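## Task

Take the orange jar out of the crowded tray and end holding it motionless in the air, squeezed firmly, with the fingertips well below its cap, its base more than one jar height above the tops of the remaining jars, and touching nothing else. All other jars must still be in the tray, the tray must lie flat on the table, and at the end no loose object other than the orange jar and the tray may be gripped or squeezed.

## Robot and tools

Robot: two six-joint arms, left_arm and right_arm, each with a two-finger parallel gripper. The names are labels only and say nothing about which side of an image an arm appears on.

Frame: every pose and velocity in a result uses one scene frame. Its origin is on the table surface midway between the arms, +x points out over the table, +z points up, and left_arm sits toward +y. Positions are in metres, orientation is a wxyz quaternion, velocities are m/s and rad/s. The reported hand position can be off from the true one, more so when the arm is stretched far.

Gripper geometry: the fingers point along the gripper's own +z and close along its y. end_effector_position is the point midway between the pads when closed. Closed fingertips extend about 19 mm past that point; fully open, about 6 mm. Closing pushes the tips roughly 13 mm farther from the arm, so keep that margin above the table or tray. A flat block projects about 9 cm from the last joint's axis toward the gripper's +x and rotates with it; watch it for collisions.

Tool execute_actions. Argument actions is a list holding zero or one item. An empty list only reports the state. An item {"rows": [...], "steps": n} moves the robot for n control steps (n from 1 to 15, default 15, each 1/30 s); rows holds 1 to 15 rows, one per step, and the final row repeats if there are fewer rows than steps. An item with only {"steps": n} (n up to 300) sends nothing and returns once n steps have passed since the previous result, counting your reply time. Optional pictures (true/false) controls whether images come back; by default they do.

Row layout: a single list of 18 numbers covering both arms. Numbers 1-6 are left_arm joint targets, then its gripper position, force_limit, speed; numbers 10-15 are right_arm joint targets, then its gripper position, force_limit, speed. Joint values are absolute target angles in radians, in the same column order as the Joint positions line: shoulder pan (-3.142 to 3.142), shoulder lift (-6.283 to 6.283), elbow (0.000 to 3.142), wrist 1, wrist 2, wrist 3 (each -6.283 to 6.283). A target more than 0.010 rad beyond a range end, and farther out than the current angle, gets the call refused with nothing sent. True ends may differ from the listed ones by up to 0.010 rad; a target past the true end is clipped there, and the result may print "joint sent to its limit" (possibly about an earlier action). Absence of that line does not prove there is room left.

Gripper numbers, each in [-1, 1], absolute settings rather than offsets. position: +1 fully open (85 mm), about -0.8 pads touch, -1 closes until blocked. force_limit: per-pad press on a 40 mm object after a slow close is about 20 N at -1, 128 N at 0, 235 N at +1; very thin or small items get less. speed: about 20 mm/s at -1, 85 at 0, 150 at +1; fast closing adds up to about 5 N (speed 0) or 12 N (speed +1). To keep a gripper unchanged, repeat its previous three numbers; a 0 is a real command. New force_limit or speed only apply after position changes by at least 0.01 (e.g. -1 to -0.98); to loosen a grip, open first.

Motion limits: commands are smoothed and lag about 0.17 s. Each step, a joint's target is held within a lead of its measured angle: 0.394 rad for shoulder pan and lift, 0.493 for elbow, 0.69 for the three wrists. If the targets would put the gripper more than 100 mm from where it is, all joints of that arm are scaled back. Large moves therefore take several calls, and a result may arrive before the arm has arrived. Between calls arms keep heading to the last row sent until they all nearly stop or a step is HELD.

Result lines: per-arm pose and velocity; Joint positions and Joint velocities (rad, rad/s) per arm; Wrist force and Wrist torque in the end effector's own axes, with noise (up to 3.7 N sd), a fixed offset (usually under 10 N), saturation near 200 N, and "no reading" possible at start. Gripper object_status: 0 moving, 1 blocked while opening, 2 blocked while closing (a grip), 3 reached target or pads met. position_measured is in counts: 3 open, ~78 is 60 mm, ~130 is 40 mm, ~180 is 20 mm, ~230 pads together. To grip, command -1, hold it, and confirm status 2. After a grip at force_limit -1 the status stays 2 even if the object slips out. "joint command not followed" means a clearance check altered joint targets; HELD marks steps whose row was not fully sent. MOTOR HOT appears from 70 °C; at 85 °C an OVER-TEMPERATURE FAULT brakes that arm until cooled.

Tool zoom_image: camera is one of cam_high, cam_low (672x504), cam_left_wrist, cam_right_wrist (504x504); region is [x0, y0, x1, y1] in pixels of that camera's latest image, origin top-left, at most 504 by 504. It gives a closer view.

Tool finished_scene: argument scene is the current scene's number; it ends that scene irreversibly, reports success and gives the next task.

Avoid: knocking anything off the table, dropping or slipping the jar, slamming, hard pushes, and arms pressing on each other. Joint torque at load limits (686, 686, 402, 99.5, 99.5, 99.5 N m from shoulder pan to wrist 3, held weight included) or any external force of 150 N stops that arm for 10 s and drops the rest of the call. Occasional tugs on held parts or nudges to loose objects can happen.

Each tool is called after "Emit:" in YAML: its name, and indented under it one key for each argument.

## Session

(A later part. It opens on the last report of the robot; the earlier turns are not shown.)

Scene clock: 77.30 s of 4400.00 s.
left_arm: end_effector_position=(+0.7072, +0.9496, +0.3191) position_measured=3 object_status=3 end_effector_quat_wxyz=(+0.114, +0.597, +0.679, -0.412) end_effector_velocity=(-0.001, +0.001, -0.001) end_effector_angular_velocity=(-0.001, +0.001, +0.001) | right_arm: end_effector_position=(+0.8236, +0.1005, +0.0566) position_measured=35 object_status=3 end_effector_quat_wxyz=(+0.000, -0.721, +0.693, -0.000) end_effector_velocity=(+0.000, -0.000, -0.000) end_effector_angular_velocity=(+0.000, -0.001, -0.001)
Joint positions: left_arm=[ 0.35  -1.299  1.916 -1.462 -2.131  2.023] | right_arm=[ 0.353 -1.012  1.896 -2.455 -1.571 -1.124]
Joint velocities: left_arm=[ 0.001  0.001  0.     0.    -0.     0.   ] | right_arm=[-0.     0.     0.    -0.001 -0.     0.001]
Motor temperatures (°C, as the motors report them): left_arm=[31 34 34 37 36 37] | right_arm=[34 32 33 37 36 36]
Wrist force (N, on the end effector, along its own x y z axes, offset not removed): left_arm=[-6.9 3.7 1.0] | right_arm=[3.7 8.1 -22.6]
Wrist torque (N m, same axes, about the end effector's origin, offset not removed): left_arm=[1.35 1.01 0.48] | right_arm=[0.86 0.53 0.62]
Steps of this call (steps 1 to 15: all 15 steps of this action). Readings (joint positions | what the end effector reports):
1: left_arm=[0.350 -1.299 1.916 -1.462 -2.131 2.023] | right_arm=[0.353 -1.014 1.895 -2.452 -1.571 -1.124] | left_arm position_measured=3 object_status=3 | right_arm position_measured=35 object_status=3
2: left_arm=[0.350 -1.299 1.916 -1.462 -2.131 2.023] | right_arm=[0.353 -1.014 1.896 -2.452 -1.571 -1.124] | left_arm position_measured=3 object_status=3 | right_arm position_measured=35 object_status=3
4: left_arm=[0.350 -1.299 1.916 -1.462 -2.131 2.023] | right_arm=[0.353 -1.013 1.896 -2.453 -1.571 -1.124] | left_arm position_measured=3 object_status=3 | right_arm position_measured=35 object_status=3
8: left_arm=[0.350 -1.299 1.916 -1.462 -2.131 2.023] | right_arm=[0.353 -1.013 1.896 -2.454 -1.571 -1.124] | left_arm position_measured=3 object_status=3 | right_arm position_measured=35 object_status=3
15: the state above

Emit:
execute_actions:
  actions:
    - {"rows":[[0.35,-1.299,1.916,-1.462,-2.131,2.023,1,0,0,0.3556,-1.01045,1.8926,-2.453,-1.571,-1.1214,0.75,0,0],[0.35,-1.299,1.916,-1.462,-2.131,2.023,1,0,0,0.3556,-1.01045,1.8926,-2.453,-1.571,-1.1214,0.75,0,0],[0.35,-1.299,1.916,-1.462,-2.131,2.023,1,0,0,0.3587,-1.0087,1.8891,-2.4512,-1.571,-1.1183,0.75,0,0],[0.35,-1.299,1.916,-1.462,-2.131,2.023,1,0,0,0.3587,-1.0087,1.8891,-2.4512,-1.571,-1.1183,0.75,0,0],[0.35,-1.299,1.916,-1.462,-2.131,2.023,1,0,0,0.3619,-1.00695,1.8856,-2.4495,-1.571,-1.1151,0.75,0,0],[0.35,-1.299,1.916,-1.462,-2.131,2.023,1,0,0,0.3619,-1.00695,1.8856,-2.4495,-1.571,-1.1151,0.75,0,0],[0.35,-1.299,1.916,-1.462,-2.131,2.023,1,0,0,0.365,-1.0052,1.8821,-2.4477,-1.571,-1.112,0.75,0,0]]}

Scene clock: 88.67 s of 4400.00 s.
left_arm: end_effector_position=(+0.7072, +0.9496, +0.3191) position_measured=3 object_status=3 end_effector_quat_wxyz=(+0.114, +0.597, +0.679, -0.412) end_effector_velocity=(+0.001, -0.000, +0.001) end_effector_angular_velocity=(+0.001, -0.001, -0.000) | right_arm: end_effector_position=(+0.8229, +0.1142, +0.0564) position_measured=34 object_status=3 end_effector_quat_wxyz=(-0.000, -0.721, +0.693, -0.000) end_effector_velocity=(+0.001, +0.010, +0.001) end_effector_angular_velocity=(-0.002, -0.002, -0.000)
Joint positions: left_arm=[ 0.35  -1.299  1.916 -1.462 -2.131  2.023] | right_arm=[ 0.364 -1.006  1.883 -2.448 -1.571 -1.113]
Joint velocities: left_arm=[-0.    -0.001 -0.001 -0.    -0.    -0.   ] | right_arm=[ 0.009  0.005 -0.011  0.005 -0.003  0.009]
Motor temperatures (°C, as the motors report them): left_arm=[31 34 34 37 36 37] | right_arm=[34 32 33 37 36 36]
Wrist force (N, on the end effector, along its own x y z axes, offset not removed): left_arm=[-9.6 5.7 2.5] | right_arm=[11.5 -1.8 -41.0]
Wrist torque (N m, same axes, about the end effector's origin, offset not removed): left_arm=[1.85 1.56 0.27] | right_arm=[-0.11 0.25 0.73]
Steps of this call (steps 1 to 15: the robot went on to your last target; steps 16 to 90: nothing new was sent; then 7.87 s passed at rest; steps 91 to 105: all 15 steps of this action). Readings (joint positions | what the end effector reports):
91: left_arm=[0.350 -1.299 1.916 -1.462 -2.131 2.023] | right_arm=[0.353 -1.012 1.896 -2.455 -1.571 -1.124] | left_arm position_measured=3 object_status=3 | right_arm position_measured=34 object_status=3
92: left_arm=[0.350 -1.299 1.916 -1.462 -2.131 2.023] | right_arm=[0.353 -1.012 1.896 -2.455 -1.571 -1.124] | left_arm position_measured=3 object_status=3 | right_arm position_measured=34 object_status=3
94: left_arm=[0.350 -1.299 1.916 -1.462 -2.131 2.023] | right_arm=[0.354 -1.011 1.895 -2.454 -1.571 -1.123] | left_arm position_measured=3 object_status=3 | right_arm position_measured=34 object_status=3
98: left_arm=[0.350 -1.299 1.916 -1.462 -2.131 2.023] | right_arm=[0.358 -1.009 1.890 -2.452 -1.571 -1.119] | left_arm position_measured=3 object_status=3 | right_arm position_measured=34 object_status=3
105: the state above

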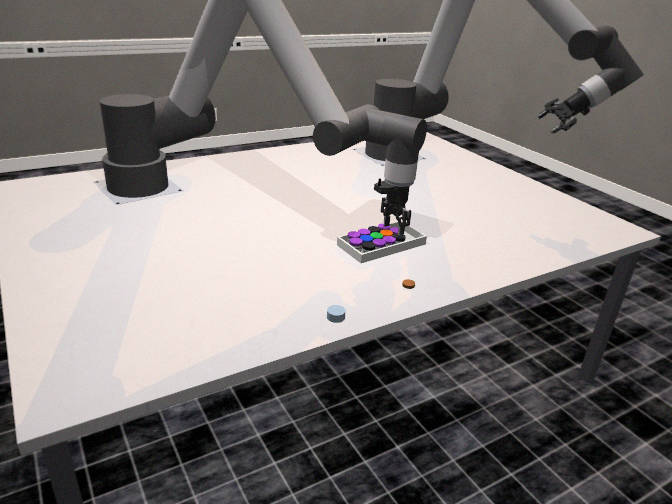

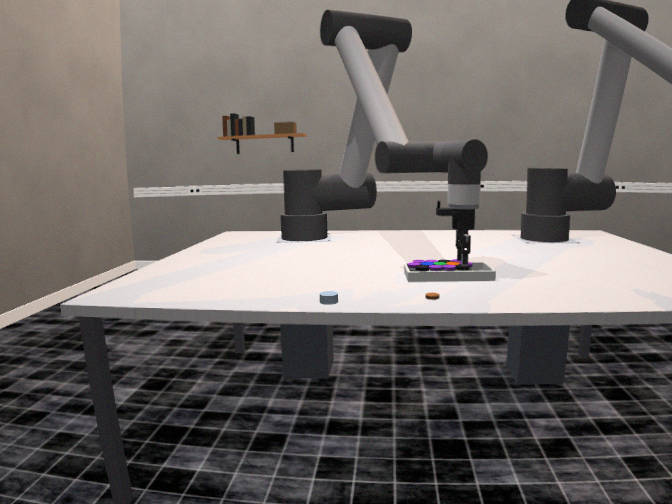

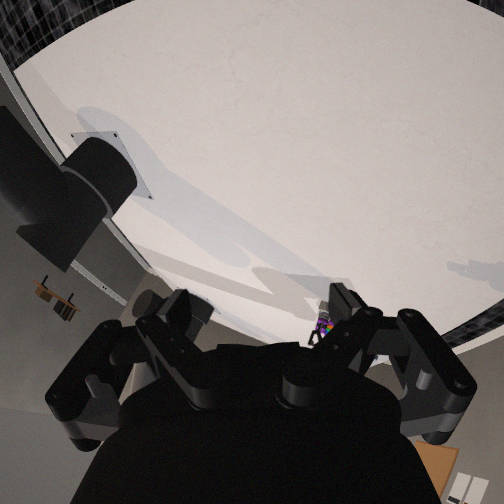

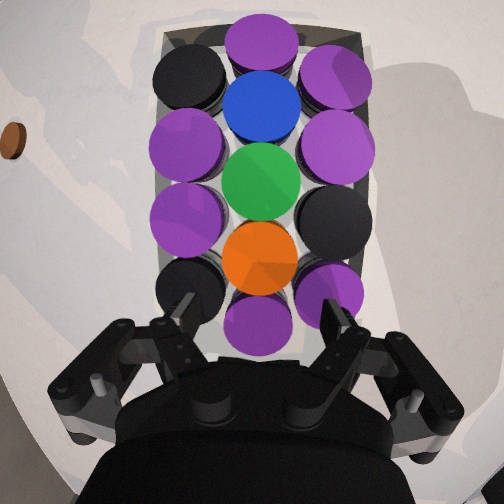

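Emit:
execute_actions:
  actions:
    - {"rows":[[0.35,-1.299,1.916,-1.462,-2.131,2.023,1,0,0,0.365,-1.028,1.8746,-2.4174,-1.571,-1.112,0.75,0,0]],"steps":8}
  pictures: false

Emit:
execute_actions:
  actions:
    - {"rows":[[0.35,-1.299,1.916,-1.462,-2.131,2.023,1,0,0,0.3386,-0.971,1.7772,-2.377,-1.571,0.434,0.4,0,0]]}
  pictures: false

Emit:
execute_actions:
  actions:
    - {"steps":25}

Emit:
zoom_image:
  camera: "cam_low"
  region: [420, 230, 500, 290]

Scene clock: 118.37 s of 4400.00 s.
left_arm: end_effector_position=(+0.7072, +0.9496, +0.3191) position_measured=3 object_status=3 end_effector_quat_wxyz=(+0.114, +0.597, +0.679, -0.412) end_effector_velocity=(+0.000, -0.001, -0.001) end_effector_angular_velocity=(-0.000, +0.001, -0.001) | right_arm: end_effector_position=(+0.8228, +0.1155, +0.0754) position_measured=35 object_status=3 end_effector_quat_wxyz=(-0.000, -0.721, +0.693, -0.000) end_effector_velocity=(+0.001, +0.001, +0.044) end_effector_angular_velocity=(+0.002, -0.002, -0.000)
Joint positions: left_arm=[ 0.35  -1.299  1.916 -1.462 -2.131  2.023] | right_arm=[ 0.365 -1.023  1.876 -2.424 -1.571 -1.112]
Joint velocities: left_arm=[-0.001  0.     0.001 -0.    -0.    -0.   ] | right_arm=[-0.    -0.039 -0.014  0.051  0.001  0.   ]
Motor temperatures (°C, as the motors report them): left_arm=[31 34 34 37 36 37] | right_arm=[34 32 33 37 36 36]
Wrist force (N, on the end effector, along its own x y z axes, offset not removed): left_arm=[-9.3 2.1 5.8] | right_arm=[-1.3 2.3 -1.6]
Wrist torque (N m, same axes, about the end effector's origin, offset not removed): left_arm=[1.05 1.33 0.19] | right_arm=[0.49 0.73 0.58]
Steps of this call (steps 1 to 15: the robot went on to your last target; steps 16 to 90: nothing new was sent; then 26.43 s passed at rest; steps 91 to 98: all 8 steps of this action). Readings (joint positions | what the end effector reports):
91: left_arm=[0.350 -1.299 1.916 -1.462 -2.131 2.023] | right_arm=[0.365 -1.005 1.882 -2.448 -1.571 -1.112] | left_arm position_measured=3 object_status=3 | right_arm position_measured=34 object_status=3
92: left_arm=[0.350 -1.299 1.916 -1.462 -2.131 2.023] | right_arm=[0.365 -1.006 1.882 -2.446 -1.571 -1.112] | left_arm position_measured=3 object_status=3 | right_arm position_measured=34 object_status=3
94: left_arm=[0.350 -1.299 1.916 -1.462 -2.131 2.023] | right_arm=[0.365 -1.014 1.879 -2.436 -1.571 -1.112] | left_arm position_measured=3 object_status=3 | right_arm position_measured=35 object_status=3
98: the state above

Scene clock: 118.87 s of 4400.00 s.
left_arm: end_effector_position=(+0.7072, +0.9496, +0.3191) position_measured=3 object_status=3 end_effector_quat_wxyz=(+0.114, +0.597, +0.679, -0.412) end_effector_velocity=(+0.001, +0.000, +0.000) end_effector_angular_velocity=(+0.000, -0.001, -0.000) | right_arm: end_effector_position=(+0.8942, +0.1210, +0.0744) position_measured=78 object_status=0 end_effector_quat_wxyz=(-0.000, -0.300, +0.954, -0.000) end_effector_velocity=(+0.022, +0.003, +0.001) end_effector_angular_velocity=(+0.001, -0.003, -2.796)
Joint positions: left_arm=[ 0.35  -1.299  1.916 -1.462 -2.131  2.023] | right_arm=[ 0.34  -0.973  1.781 -2.379 -1.571 -0.135]
Joint velocities: left_arm=[-0.     0.    -0.001 -0.     0.    -0.   ] | right_arm=[-0.007  0.015 -0.03   0.012  0.001  2.789]
Motor temperatures (°C, as the motors report them): left_arm=[31 34 34 37 36 37] | right_arm=[34 32 33 37 36 36]
Wrist force (N, on the end effector, along its own x y z axes, offset not removed): left_arm=[-7.1 8.2 1.3] | right_arm=[0.6 3.5 1.8]
Wrist torque (N m, same axes, about the end effector's origin, offset not removed): left_arm=[2.24 0.91 0.37] | right_arm=[0.75 0.35 0.57]
Steps of this call (steps 1 to 15: all 15 steps of this action). Readings (joint positions | what the end effector reports):
1: left_arm=[0.350 -1.299 1.916 -1.462 -2.131 2.023] | right_arm=[0.365 -1.024 1.876 -2.422 -1.571 -1.112] | left_arm position_measured=3 object_status=3 | right_arm position_measured=35 object_status=0
2: left_arm=[0.350 -1.299 1.916 -1.462 -2.131 2.023] | right_arm=[0.364 -1.023 1.873 -2.419 -1.571 -1.110] | left_arm position_measured=3 object_status=3 | right_arm position_measured=35 object_status=0
4: left_arm=[0.350 -1.299 1.916 -1.462 -2.131 2.023] | right_arm=[0.355 -1.006 1.845 -2.404 -1.571 -1.064] | left_arm position_measured=3 object_status=3 | right_arm position_measured=42 object_status=0
8: left_arm=[0.350 -1.299 1.916 -1.462 -2.131 2.023] | right_arm=[0.344 -0.983 1.801 -2.387 -1.571 -0.792] | left_arm position_measured=3 object_status=3 | right_arm position_measured=69 object_status=0
15: the state above

Scene clock: 119.70 s of 4400.00 s.
left_arm: end_effector_position=(+0.7072, +0.9496, +0.3191) position_measured=3 object_status=3 end_effector_quat_wxyz=(+0.114, +0.597, +0.679, -0.412) end_effector_velocity=(+0.000, -0.001, +0.001) end_effector_angular_velocity=(-0.000, -0.001, -0.000) | right_arm: end_effector_position=(+0.8970, +0.1213, +0.0745) position_measured=78 object_status=3 end_effector_quat_wxyz=(+0.000, -0.020, +1.000, -0.000) end_effector_velocity=(-0.001, -0.000, -0.001) end_effector_angular_velocity=(-0.001, +0.002, -0.007)
Joint positions: left_arm=[ 0.35  -1.299  1.916 -1.462 -2.131  2.023] | right_arm=[ 0.339 -0.971  1.777 -2.377 -1.571  0.433]
Joint velocities: left_arm=[-0.001 -0.001  0.     0.    -0.     0.   ] | right_arm=[0.    0.    0.    0.002 0.    0.007]
Motor temperatures (°C, as the motors report them): left_arm=[31 34 34 37 36 37] | right_arm=[34 32 33 37 36 36]
Wrist force (N, on the end effector, along its own x y z axes, offset not removed): left_arm=[-9.4 3.5 2.9] | right_arm=[1.6 3.9 3.1]
Wrist torque (N m, same axes, about the end effector's origin, offset not removed): left_arm=[1.50 1.49 0.24] | right_arm=[0.80 0.10 0.59]
Steps of this call (steps 1 to 25: the robot went on to your last target). Readings (joint positions | what the end effector reports):
1: left_arm=[0.350 -1.299 1.916 -1.462 -2.131 2.023] | right_arm=[0.339 -0.972 1.780 -2.378 -1.571 -0.041] | left_arm position_measured=3 object_status=3 | right_arm position_measured=78 object_status=0
2: left_arm=[0.350 -1.299 1.916 -1.462 -2.131 2.023] | right_arm=[0.339 -0.972 1.779 -2.378 -1.571 0.051] | left_arm position_measured=3 object_status=3 | right_arm position_measured=78 object_status=0
4: left_arm=[0.350 -1.299 1.916 -1.462 -2.131 2.023] | right_arm=[0.339 -0.972 1.779 -2.378 -1.571 0.203] | left_arm position_measured=3 object_status=3 | right_arm position_measured=78 object_status=3
8: left_arm=[0.350 -1.299 1.916 -1.462 -2.131 2.023] | right_arm=[0.339 -0.971 1.778 -2.377 -1.571 0.353] | left_arm position_measured=3 object_status=3 | right_arm position_measured=78 object_status=3
25: the state above

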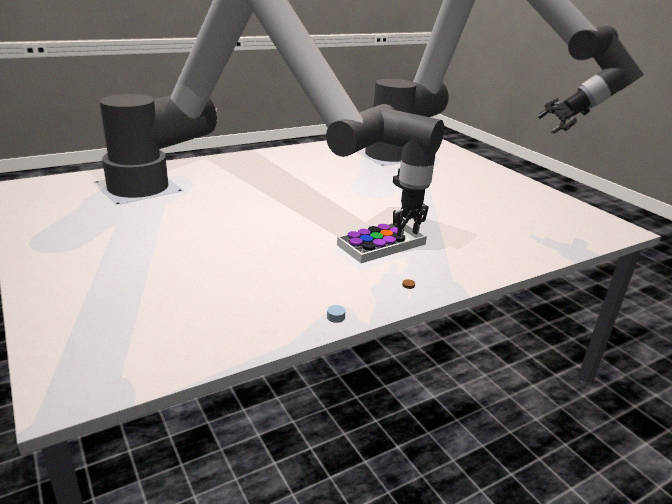

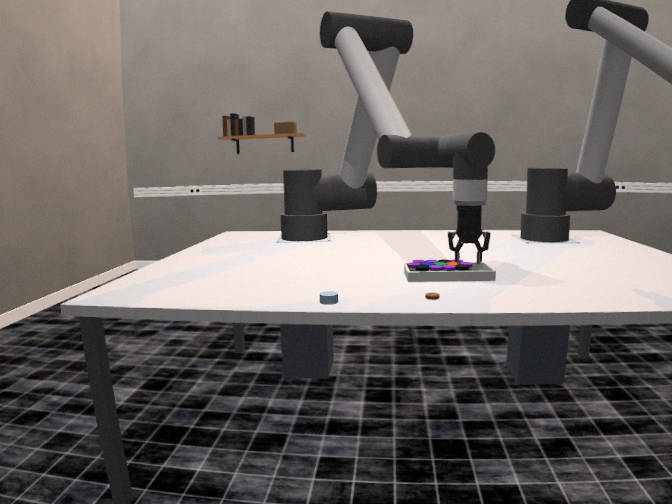

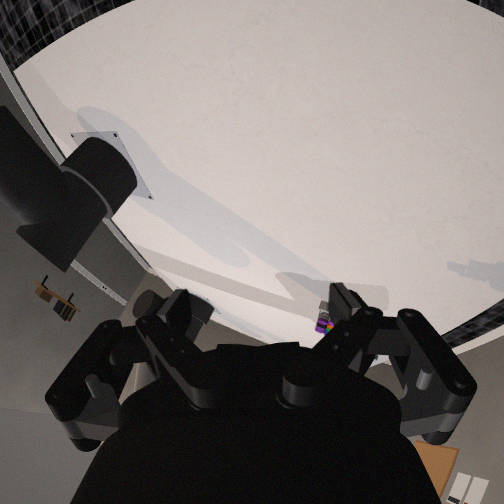

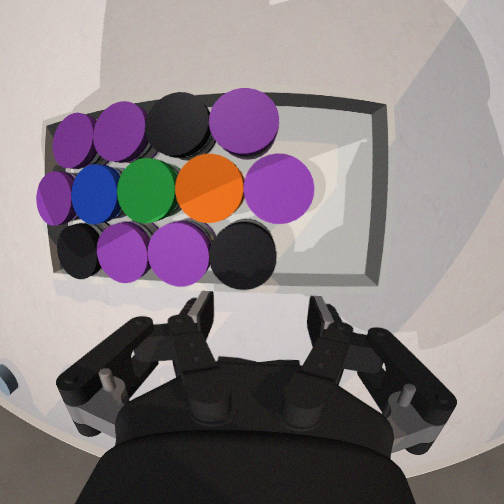

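Region (420, 230, 500, 290) of cam_low's 672x504 image, scaled by 6.300, with more detail than that image has; it fills the top 378 rows of this view, and the rest is white.

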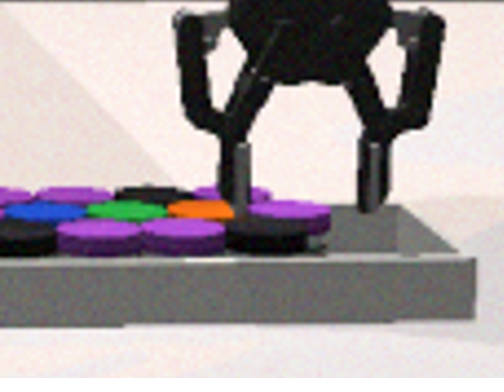

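Emit:
execute_actions:
  actions:
    - {"rows":[[0.35,-1.299,1.916,-1.462,-2.131,2.023,1,0,0,0.3386,-0.9545,1.7826,-2.3989,-1.571,0.434,0.4,0,0]],"steps":12}
  pictures: false

Emit:
execute_actions:
  actions:
    - {"rows":[[0.35,-1.299,1.916,-1.462,-2.131,2.023,1,0,0,0.3434,-0.9622,1.7982,-2.4068,-1.571,0.439,0.4,0,0]]}

Emit:
zoom_image:
  camera: "cam_low"
  region: [420, 230, 500, 290]

Scene clock: 127.83 s of 4400.00 s.
left_arm: end_effector_position=(+0.7072, +0.9496, +0.3191) position_measured=3 object_status=3 end_effector_quat_wxyz=(+0.114, +0.597, +0.679, -0.412) end_effector_velocity=(-0.001, -0.000, +0.000) end_effector_angular_velocity=(+0.000, +0.000, +0.001) | right_arm: end_effector_position=(+0.8971, +0.1213, +0.0569) position_measured=78 object_status=3 end_effector_quat_wxyz=(+0.000, -0.019, +1.000, -0.000) end_effector_velocity=(-0.000, +0.000, -0.011) end_effector_angular_velocity=(+0.001, -0.000, +0.002)
Joint positions: left_arm=[ 0.35  -1.299  1.916 -1.462 -2.131  2.023] | right_arm=[ 0.339 -0.956  1.782 -2.397 -1.571  0.434]
Joint velocities: left_arm=[ 0.    -0.     0.001 -0.    -0.    -0.   ] | right_arm=[-0.     0.01   0.004 -0.014  0.    -0.002]
Motor temperatures (°C, as the motors report them): left_arm=[31 34 34 37 36 37] | right_arm=[34 32 33 37 36 36]
Wrist force (N, on the end effector, along its own x y z axes, offset not removed): left_arm=[-9.5 4.0 4.6] | right_arm=[0.2 2.3 -1.0]
Wrist torque (N m, same axes, about the end effector's origin, offset not removed): left_arm=[1.50 1.48 0.44] | right_arm=[0.46 0.42 0.64]
Steps of this call (steps 1 to 30: the robot went on to your last target; steps 31 to 90: nothing new was sent; then 4.73 s passed at rest; steps 91 to 102: all 12 steps of this action). Readings (joint positions | what the end effector reports):
91: left_arm=[0.350 -1.299 1.916 -1.462 -2.131 2.023] | right_arm=[0.339 -0.971 1.777 -2.377 -1.571 0.434] | left_arm position_measured=3 object_status=3 | right_arm position_measured=78 object_status=3
92: left_arm=[0.350 -1.299 1.916 -1.462 -2.131 2.023] | right_arm=[0.339 -0.970 1.777 -2.378 -1.571 0.434] | left_arm position_measured=3 object_status=3 | right_arm position_measured=78 object_status=3
94: left_arm=[0.350 -1.299 1.916 -1.462 -2.131 2.023] | right_arm=[0.339 -0.965 1.779 -2.385 -1.571 0.434] | left_arm position_measured=3 object_status=3 | right_arm position_measured=78 object_status=3
98: left_arm=[0.350 -1.299 1.916 -1.462 -2.131 2.023] | right_arm=[0.339 -0.958 1.781 -2.394 -1.571 0.434] | left_arm position_measured=3 object_status=3 | right_arm position_measured=78 object_status=3
102: the state above

Scene clock: 128.33 s of 4400.00 s.
left_arm: end_effector_position=(+0.7072, +0.9496, +0.3191) position_measured=3 object_status=3 end_effector_quat_wxyz=(+0.114, +0.597, +0.679, -0.412) end_effector_velocity=(-0.001, -0.001, -0.001) end_effector_angular_velocity=(-0.000, +0.001, +0.000) | right_arm: end_effector_position=(+0.8855, +0.1213, +0.0553) position_measured=78 object_status=3 end_effector_quat_wxyz=(+0.000, -0.019, +1.000, -0.000) end_effector_velocity=(-0.004, +0.001, +0.000) end_effector_angular_velocity=(+0.001, +0.000, -0.000)
Joint positions: left_arm=[ 0.35  -1.299  1.916 -1.462 -2.131  2.023] | right_arm=[ 0.343 -0.962  1.798 -2.407 -1.571  0.439]
Joint velocities: left_arm=[-0.    -0.     0.002 -0.    -0.    -0.   ] | right_arm=[ 0.002 -0.002  0.004 -0.002  0.001  0.002]
Motor temperatures (°C, as the motors report them): left_arm=[31 34 34 37 36 37] | right_arm=[34 32 33 37 36 36]
Wrist force (N, on the end effector, along its own x y z axes, offset not removed): left_arm=[-4.3 6.2 3.0] | right_arm=[0.8 1.5 1.9]
Wrist torque (N m, same axes, about the end effector's origin, offset not removed): left_arm=[1.92 0.59 0.38] | right_arm=[0.43 0.22 0.61]
Steps of this call (steps 1 to 15: all 15 steps of this action). Readings (joint positions | what the end effector reports):
1: left_arm=[0.350 -1.299 1.916 -1.462 -2.131 2.023] | right_arm=[0.339 -0.955 1.782 -2.398 -1.571 0.434] | left_arm position_measured=3 object_status=3 | right_arm position_measured=78 object_status=3
2: left_arm=[0.350 -1.299 1.916 -1.462 -2.131 2.023] | right_arm=[0.339 -0.956 1.783 -2.398 -1.571 0.434] | left_arm position_measured=3 object_status=3 | right_arm position_measured=78 object_status=3
4: left_arm=[0.350 -1.299 1.916 -1.462 -2.131 2.023] | right_arm=[0.340 -0.958 1.789 -2.401 -1.571 0.436] | left_arm position_measured=3 object_status=3 | right_arm position_measured=78 object_status=3
8: left_arm=[0.350 -1.299 1.916 -1.462 -2.131 2.023] | right_arm=[0.342 -0.961 1.795 -2.405 -1.571 0.438] | left_arm position_measured=3 object_status=3 | right_arm position_measured=78 object_status=3
15: the state above

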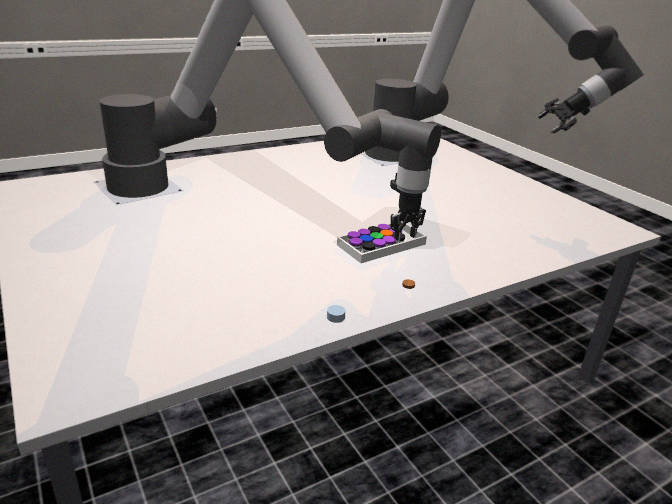

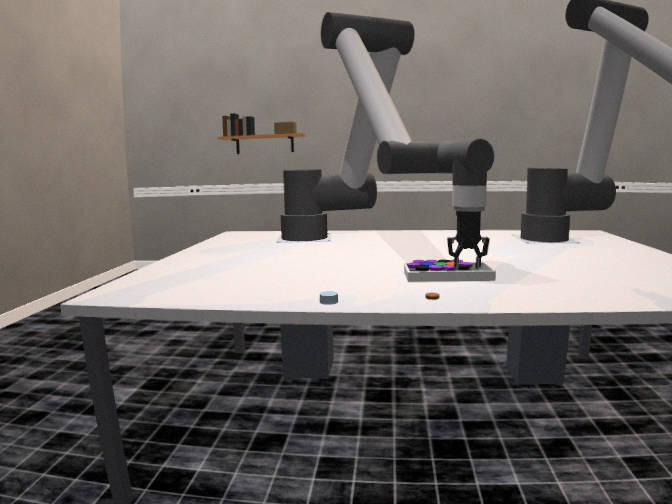

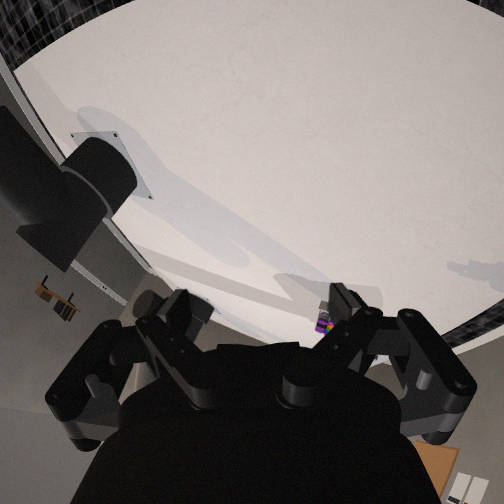

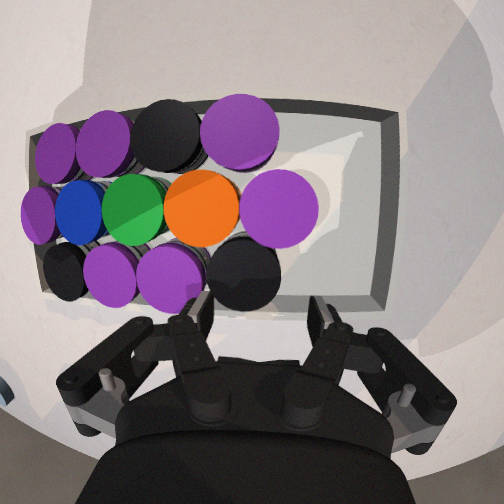

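Region (420, 230, 500, 290) of cam_low's 672x504 image, scaled by 6.300, with more detail than that image has; it fills the top 378 rows of this view, and the rest is white.

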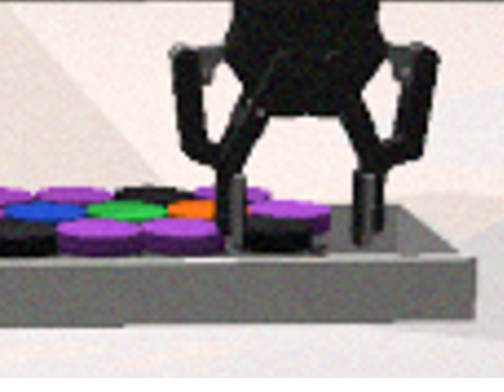

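Emit:
execute_actions:
  actions:
    - {"rows":[[0.35,-1.299,1.916,-1.462,-2.131,2.023,1,0,0,0.3478,-0.9648,1.8056,-2.4116,-1.571,0.443,0.4,0,0],[0.35,-1.299,1.916,-1.462,-2.131,2.023,1,0,0,0.3478,-0.9648,1.8056,-2.4116,-1.571,0.443,0.4,0,0],[0.35,-1.299,1.916,-1.462,-2.131,2.023,1,0,0,0.3478,-0.9648,1.8056,-2.4116,-1.571,0.443,0.4,0,0],[0.35,-1.299,1.916,-1.462,-2.131,2.023,1,0,0,0.3521,-0.9675,1.813,-2.4163,-1.571,0.448,0.4,0,0]]}

Scene clock: 132.87 s of 4400.00 s.
left_arm: end_effector_position=(+0.7072, +0.9496, +0.3191) position_measured=3 object_status=3 end_effector_quat_wxyz=(+0.114, +0.597, +0.679, -0.412) end_effector_velocity=(+0.001, -0.001, +0.001) end_effector_angular_velocity=(+0.001, -0.002, -0.002) | right_arm: end_effector_position=(+0.8719, +0.1250, +0.0537) position_measured=78 object_status=3 end_effector_quat_wxyz=(+0.000, -0.019, +1.000, -0.000) end_effector_velocity=(-0.006, +0.002, -0.001) end_effector_angular_velocity=(+0.001, +0.001, -0.001)
Joint positions: left_arm=[ 0.35  -1.299  1.916 -1.462 -2.131  2.023] | right_arm=[ 0.352 -0.967  1.812 -2.416 -1.571  0.447]
Joint velocities: left_arm=[-0.001 -0.001 -0.001 -0.     0.     0.   ] | right_arm=[ 0.004 -0.002  0.006 -0.004  0.002  0.005]
Motor temperatures (°C, as the motors report them): left_arm=[31 34 34 37 36 37] | right_arm=[34 32 33 37 36 36]
Wrist force (N, on the end effector, along its own x y z axes, offset not removed): left_arm=[-8.0 4.1 5.0] | right_arm=[-3.9 3.3 -19.5]
Wrist torque (N m, same axes, about the end effector's origin, offset not removed): left_arm=[1.35 1.26 0.42] | right_arm=[1.30 0.44 0.42]
Steps of this call (steps 1 to 15: the robot went on to your last target; steps 16 to 90: nothing new was sent; then 1.03 s passed at rest; steps 91 to 105: all 15 steps of this action). Readings (joint positions | what the end effector reports):
91: left_arm=[0.350 -1.299 1.916 -1.462 -2.131 2.023] | right_arm=[0.343 -0.962 1.798 -2.407 -1.571 0.439] | left_arm position_measured=3 object_status=3 | right_arm position_measured=78 object_status=3
92: left_arm=[0.350 -1.299 1.916 -1.462 -2.131 2.023] | right_arm=[0.344 -0.962 1.799 -2.407 -1.571 0.439] | left_arm position_measured=3 object_status=3 | right_arm position_measured=78 object_status=3
94: left_arm=[0.350 -1.299 1.916 -1.462 -2.131 2.023] | right_arm=[0.345 -0.963 1.801 -2.409 -1.571 0.441] | left_arm position_measured=3 object_status=3 | right_arm position_measured=78 object_status=3
98: left_arm=[0.350 -1.299 1.916 -1.462 -2.131 2.023] | right_arm=[0.349 -0.966 1.808 -2.413 -1.571 0.445] | left_arm position_measured=3 object_status=3 | right_arm position_measured=78 object_status=3
105: the state above

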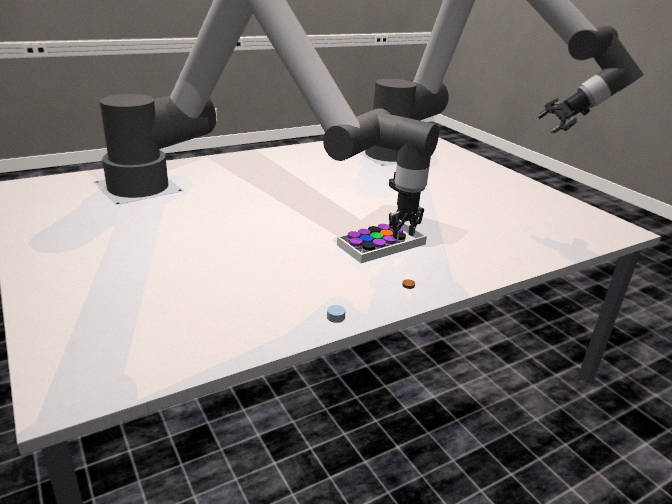

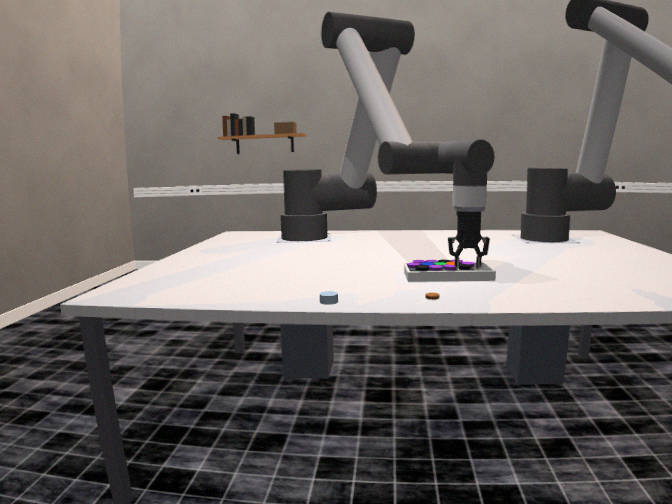

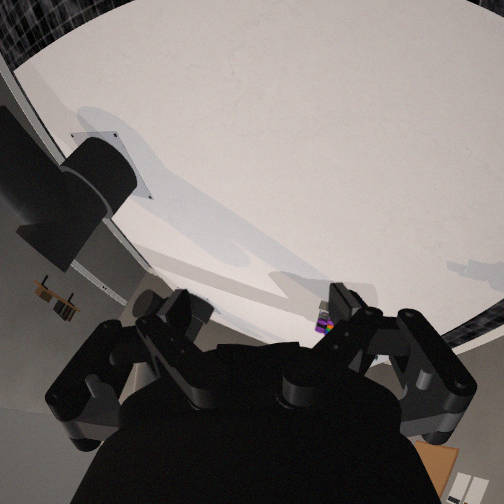

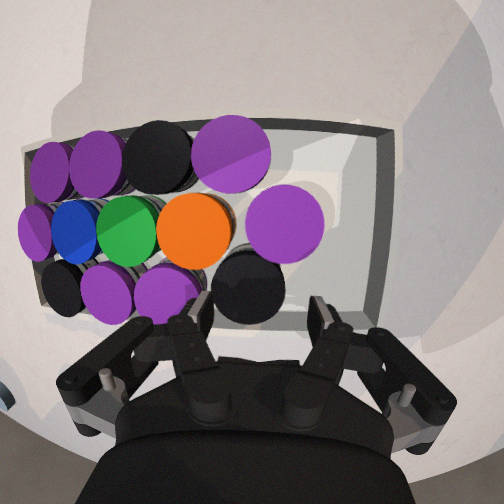

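Emit:
execute_actions:
  actions:
    - {"rows":[[0.35,-1.299,1.916,-1.462,-2.131,2.023,1,0,0,0.3607,-0.9636,1.8052,-2.4124,-1.571,0.457,0.4,0,0],[0.35,-1.299,1.916,-1.462,-2.131,2.023,1,0,0,0.3607,-0.9636,1.8052,-2.4124,-1.571,0.457,0.4,0,0],[0.35,-1.299,1.916,-1.462,-2.131,2.023,1,0,0,0.3607,-0.9636,1.8052,-2.4124,-1.571,0.457,0.4,0,0],[0.35,-1.299,1.916,-1.462,-2.131,2.023,1,0,0,0.3692,-0.9598,1.7975,-2.4085,-1.571,0.465,0.4,0,0],[0.35,-1.299,1.916,-1.462,-2.131,2.023,1,0,0,0.3692,-0.9598,1.7975,-2.4085,-1.571,0.465,0.4,0,0],[0.35,-1.299,1.916,-1.462,-2.131,2.023,1,0,0,0.3692,-0.9598,1.7975,-2.4085,-1.571,0.465,0.4,0,0],[0.35,-1.299,1.916,-1.462,-2.131,2.023,1,0,0,0.3778,-0.9559,1.7897,-2.4046,-1.571,0.474,0.4,0,0]]}

Scene clock: 140.70 s of 4400.00 s.
left_arm: end_effector_position=(+0.7072, +0.9496, +0.3191) position_measured=3 object_status=3 end_effector_quat_wxyz=(+0.114, +0.597, +0.679, -0.412) end_effector_velocity=(-0.000, +0.001, -0.000) end_effector_angular_velocity=(+0.000, +0.001, +0.001) | right_arm: end_effector_position=(+0.8657, +0.1525, +0.0531) position_measured=78 object_status=3 end_effector_quat_wxyz=(-0.000, -0.019, +1.000, -0.000) end_effector_velocity=(-0.005, +0.021, -0.000) end_effector_angular_velocity=(-0.001, +0.000, +0.001)
Joint positions: left_arm=[ 0.35  -1.299  1.916 -1.462 -2.131  2.023] | right_arm=[ 0.376 -0.957  1.792 -2.406 -1.571  0.472]
Joint velocities: left_arm=[ 0.001  0.     0.     0.001  0.    -0.001] | right_arm=[ 0.018  0.008 -0.016  0.009 -0.     0.018]
Motor temperatures (°C, as the motors report them): left_arm=[31 34 34 37 36 37] | right_arm=[34 32 33 37 36 36]
Wrist force (N, on the end effector, along its own x y z axes, offset not removed): left_arm=[-9.1 3.2 3.4] | right_arm=[1.9 2.3 1.0]
Wrist torque (N m, same axes, about the end effector's origin, offset not removed): left_arm=[1.32 1.45 0.45] | right_arm=[0.51 -0.01 0.50]
Steps of this call (steps 1 to 15: the robot went on to your last target; steps 16 to 90: nothing new was sent; then 4.33 s passed at rest; steps 91 to 105: all 15 steps of this action). Readings (joint positions | what the end effector reports):
91: left_arm=[0.350 -1.299 1.916 -1.462 -2.131 2.023] | right_arm=[0.352 -0.968 1.813 -2.416 -1.571 0.448] | left_arm position_measured=3 object_status=3 | right_arm position_measured=78 object_status=3
92: left_arm=[0.350 -1.299 1.916 -1.462 -2.131 2.023] | right_arm=[0.353 -0.967 1.813 -2.416 -1.571 0.449] | left_arm position_measured=3 object_status=3 | right_arm position_measured=78 object_status=3
94: left_arm=[0.350 -1.299 1.916 -1.462 -2.131 2.023] | right_arm=[0.356 -0.966 1.810 -2.415 -1.571 0.452] | left_arm position_measured=3 object_status=3 | right_arm position_measured=78 object_status=3
98: left_arm=[0.350 -1.299 1.916 -1.462 -2.131 2.023] | right_arm=[0.364 -0.962 1.803 -2.411 -1.571 0.460] | left_arm position_measured=3 object_status=3 | right_arm position_measured=78 object_status=3
105: the state above

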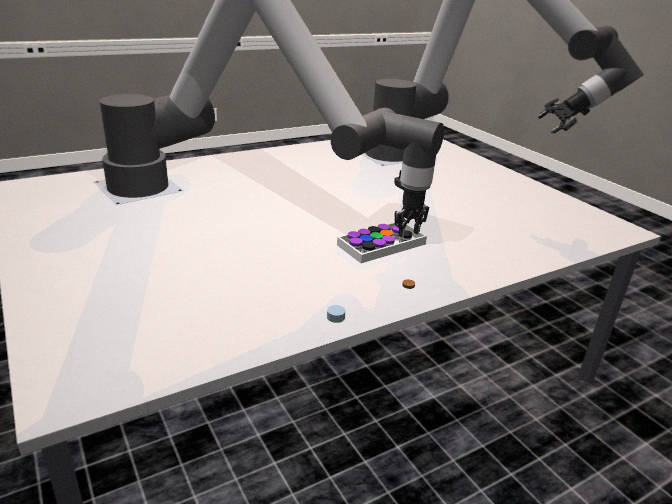

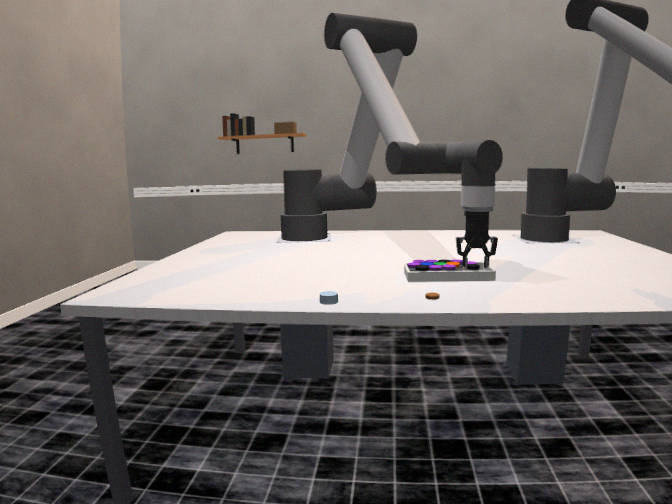

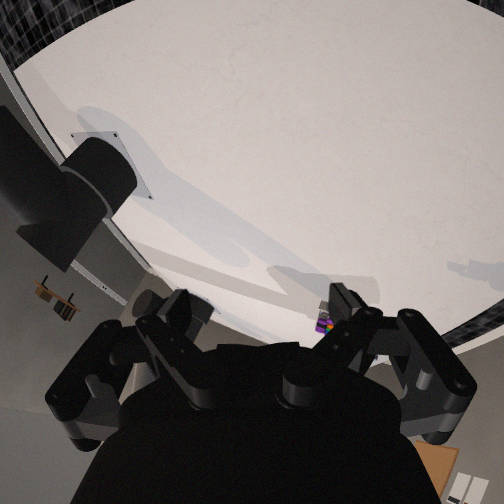

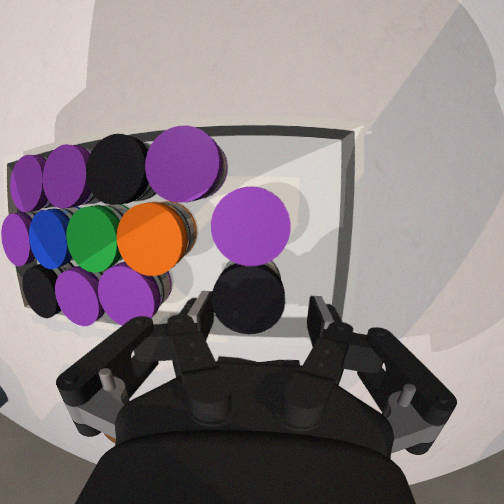

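Emit:
execute_actions:
  actions:
    - {"rows":[[0.35,-1.299,1.916,-1.462,-2.131,2.023,1,0,0,0.3765,-0.983,1.783,-2.3708,-1.571,0.474,0.4,0,0]],"steps":9}
  pictures: false

Emit:
execute_actions:
  actions:
    - {"rows":[[0.35,-1.299,1.916,-1.462,-2.131,2.023,1,0,0,0.4032,-1.0688,1.9663,-2.4683,-1.571,-2.643,0.4,0,0]]}
  pictures: false

Emit:
execute_actions:
  actions:
    - {"steps":40}

Scene clock: 147.13 s of 4400.00 s.
left_arm: end_effector_position=(+0.7072, +0.9496, +0.3191) position_measured=3 object_status=3 end_effector_quat_wxyz=(+0.114, +0.597, +0.679, -0.412) end_effector_velocity=(-0.001, +0.000, -0.000) end_effector_angular_velocity=(-0.000, +0.001, +0.001) | right_arm: end_effector_position=(+0.8652, +0.1540, +0.0784) position_measured=78 object_status=3 end_effector_quat_wxyz=(+0.000, -0.018, +1.000, -0.000) end_effector_velocity=(-0.000, -0.004, +0.040) end_effector_angular_velocity=(-0.002, -0.002, -0.003)
Joint positions: left_arm=[ 0.35  -1.299  1.916 -1.462 -2.131  2.023] | right_arm=[ 0.377 -0.978  1.784 -2.376 -1.571  0.474]
Joint velocities: left_arm=[ 0.001 -0.     0.001  0.    -0.    -0.001] | right_arm=[-0.002 -0.036 -0.008  0.044 -0.003  0.   ]
Motor temperatures (°C, as the motors report them): left_arm=[31 34 34 37 36 37] | right_arm=[34 32 33 37 36 36]
Wrist force (N, on the end effector, along its own x y z axes, offset not removed): left_arm=[-14.5 4.1 3.4] | right_arm=[1.6 4.3 -2.0]
Wrist torque (N m, same axes, about the end effector's origin, offset not removed): left_arm=[1.58 2.35 0.31] | right_arm=[0.92 0.23 0.51]
Steps of this call (steps 1 to 15: the robot went on to your last target; steps 16 to 90: nothing new was sent; then 3.13 s passed at rest; steps 91 to 99: all 9 steps of this action). Readings (joint positions | what the end effector reports):
91: left_arm=[0.350 -1.299 1.916 -1.462 -2.131 2.023] | right_arm=[0.378 -0.956 1.790 -2.405 -1.571 0.474] | left_arm position_measured=3 object_status=3 | right_arm position_measured=78 object_status=3
92: left_arm=[0.350 -1.299 1.916 -1.462 -2.131 2.023] | right_arm=[0.378 -0.957 1.789 -2.403 -1.571 0.474] | left_arm position_measured=3 object_status=3 | right_arm position_measured=78 object_status=3
94: left_arm=[0.350 -1.299 1.916 -1.462 -2.131 2.023] | right_arm=[0.377 -0.966 1.787 -2.392 -1.571 0.474] | left_arm position_measured=3 object_status=3 | right_arm position_measured=78 object_status=3
98: left_arm=[0.350 -1.299 1.916 -1.462 -2.131 2.023] | right_arm=[0.377 -0.977 1.784 -2.378 -1.571 0.474] | left_arm position_measured=3 object_status=3 | right_arm position_measured=78 object_status=3
99: the state above

Scene clock: 147.63 s of 4400.00 s.
left_arm: end_effector_position=(+0.7072, +0.9496, +0.3191) position_measured=3 object_status=3 end_effector_quat_wxyz=(+0.114, +0.597, +0.679, -0.412) end_effector_velocity=(-0.001, +0.000, -0.000) end_effector_angular_velocity=(-0.000, +0.001, +0.000) | right_arm: end_effector_position=(+0.7513, +0.1200, +0.0756) position_measured=78 object_status=3 end_effector_quat_wxyz=(+0.000, -0.496, +0.868, -0.000) end_effector_velocity=(-0.047, -0.018, -0.005) end_effector_angular_velocity=(-0.006, +0.002, +2.800)
Joint positions: left_arm=[ 0.35  -1.299  1.916 -1.462 -2.131  2.023] | right_arm=[ 0.402 -1.065  1.957 -2.464 -1.571 -0.503]
Joint velocities: left_arm=[ 0.    -0.     0.001  0.     0.    -0.   ] | right_arm=[ 0.009 -0.032  0.072 -0.036 -0.002 -2.79 ]
Motor temperatures (°C, as the motors report them): left_arm=[31 34 34 37 36 37] | right_arm=[34 32 33 37 36 36]
Wrist force (N, on the end effector, along its own x y z axes, offset not removed): left_arm=[-13.1 4.6 3.8] | right_arm=[-0.2 5.6 2.1]
Wrist torque (N m, same axes, about the end effector's origin, offset not removed): left_arm=[1.63 2.18 0.36] | right_arm=[1.13 0.57 0.58]
Steps of this call (steps 1 to 15: all 15 steps of this action). Readings (joint positions | what the end effector reports):
1: left_arm=[0.350 -1.299 1.916 -1.462 -2.131 2.023] | right_arm=[0.377 -0.979 1.784 -2.375 -1.571 0.474] | left_arm position_measured=3 object_status=3 | right_arm position_measured=78 object_status=3
2: left_arm=[0.350 -1.299 1.916 -1.462 -2.131 2.023] | right_arm=[0.378 -0.982 1.786 -2.376 -1.571 0.472] | left_arm position_measured=3 object_status=3 | right_arm position_measured=78 object_status=3
4: left_arm=[0.350 -1.299 1.916 -1.462 -2.131 2.023] | right_arm=[0.385 -1.005 1.822 -2.399 -1.571 0.426] | left_arm position_measured=3 object_status=3 | right_arm position_measured=78 object_status=3
8: left_arm=[0.350 -1.299 1.916 -1.462 -2.131 2.023] | right_arm=[0.396 -1.043 1.907 -2.440 -1.571 0.154] | left_arm position_measured=3 object_status=3 | right_arm position_measured=78 object_status=3
15: the state above

Scene clock: 148.97 s of 4400.00 s.
left_arm: end_effector_position=(+0.7072, +0.9496, +0.3191) position_measured=3 object_status=3 end_effector_quat_wxyz=(+0.114, +0.597, +0.679, -0.412) end_effector_velocity=(-0.000, +0.001, -0.000) end_effector_angular_velocity=(-0.000, +0.000, +0.001) | right_arm: end_effector_position=(+0.7451, +0.1177, +0.0748) position_measured=78 object_status=3 end_effector_quat_wxyz=(+0.000, +1.000, +0.018, +0.000) end_effector_velocity=(+0.001, -0.000, +0.000) end_effector_angular_velocity=(-0.002, -0.001, +0.009)
Joint positions: left_arm=[ 0.35  -1.299  1.916 -1.462 -2.131  2.023] | right_arm=[ 0.403 -1.069  1.966 -2.468 -1.571 -2.642]
Joint velocities: left_arm=[ 0.001  0.     0.    -0.     0.     0.   ] | right_arm=[-0.    -0.    -0.     0.    -0.002 -0.009]
Motor temperatures (°C, as the motors report them): left_arm=[31 34 34 37 36 37] | right_arm=[34 32 33 37 36 36]
Wrist force (N, on the end effector, along its own x y z axes, offset not removed): left_arm=[-13.1 7.5 2.6] | right_arm=[1.5 1.9 5.1]
Wrist torque (N m, same axes, about the end effector's origin, offset not removed): left_arm=[2.15 2.24 0.30] | right_arm=[0.42 0.21 0.48]
Steps of this call (steps 1 to 40: the robot went on to your last target). Readings (joint positions | what the end effector reports):
1: left_arm=[0.350 -1.299 1.916 -1.462 -2.131 2.023] | right_arm=[0.402 -1.066 1.959 -2.465 -1.571 -0.597] | left_arm position_measured=3 object_status=3 | right_arm position_measured=78 object_status=3
2: left_arm=[0.350 -1.299 1.916 -1.462 -2.131 2.023] | right_arm=[0.402 -1.066 1.961 -2.466 -1.571 -0.692] | left_arm position_measured=3 object_status=3 | right_arm position_measured=78 object_status=3
4: left_arm=[0.350 -1.299 1.916 -1.462 -2.131 2.023] | right_arm=[0.403 -1.067 1.963 -2.467 -1.571 -0.880] | left_arm position_measured=3 object_status=3 | right_arm position_measured=78 object_status=3
8: left_arm=[0.350 -1.299 1.916 -1.462 -2.131 2.023] | right_arm=[0.403 -1.068 1.965 -2.468 -1.571 -1.258] | left_arm position_measured=3 object_status=3 | right_arm position_measured=78 object_status=3
40: the state above

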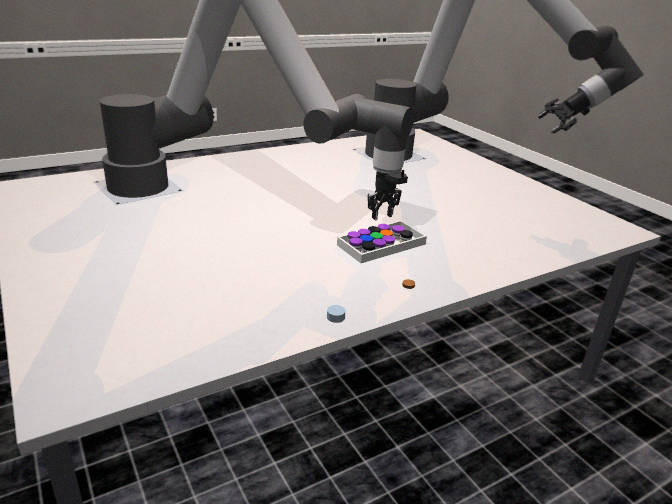

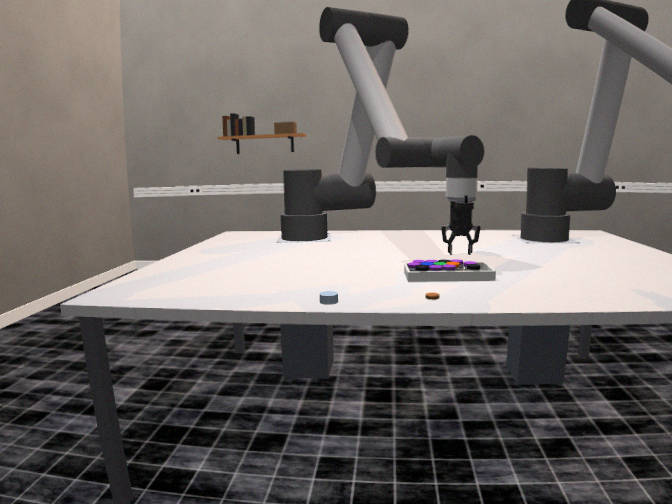

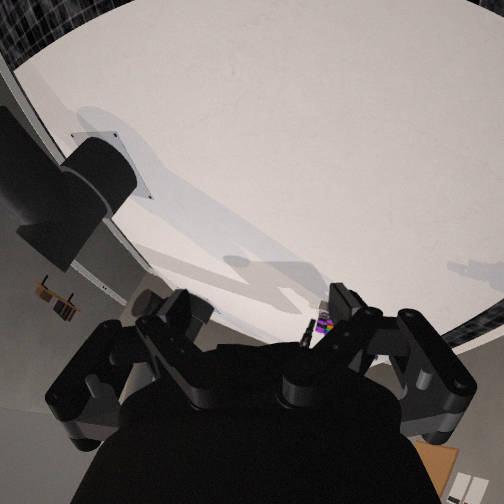

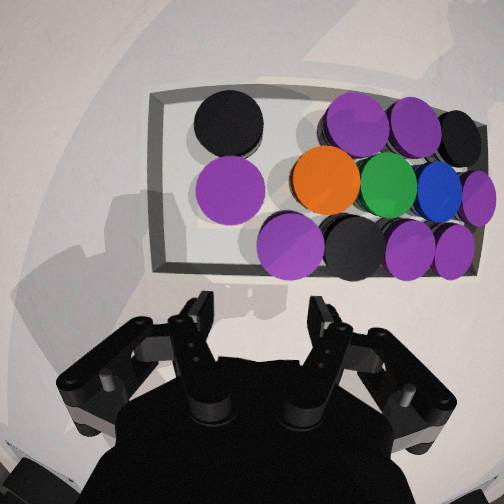

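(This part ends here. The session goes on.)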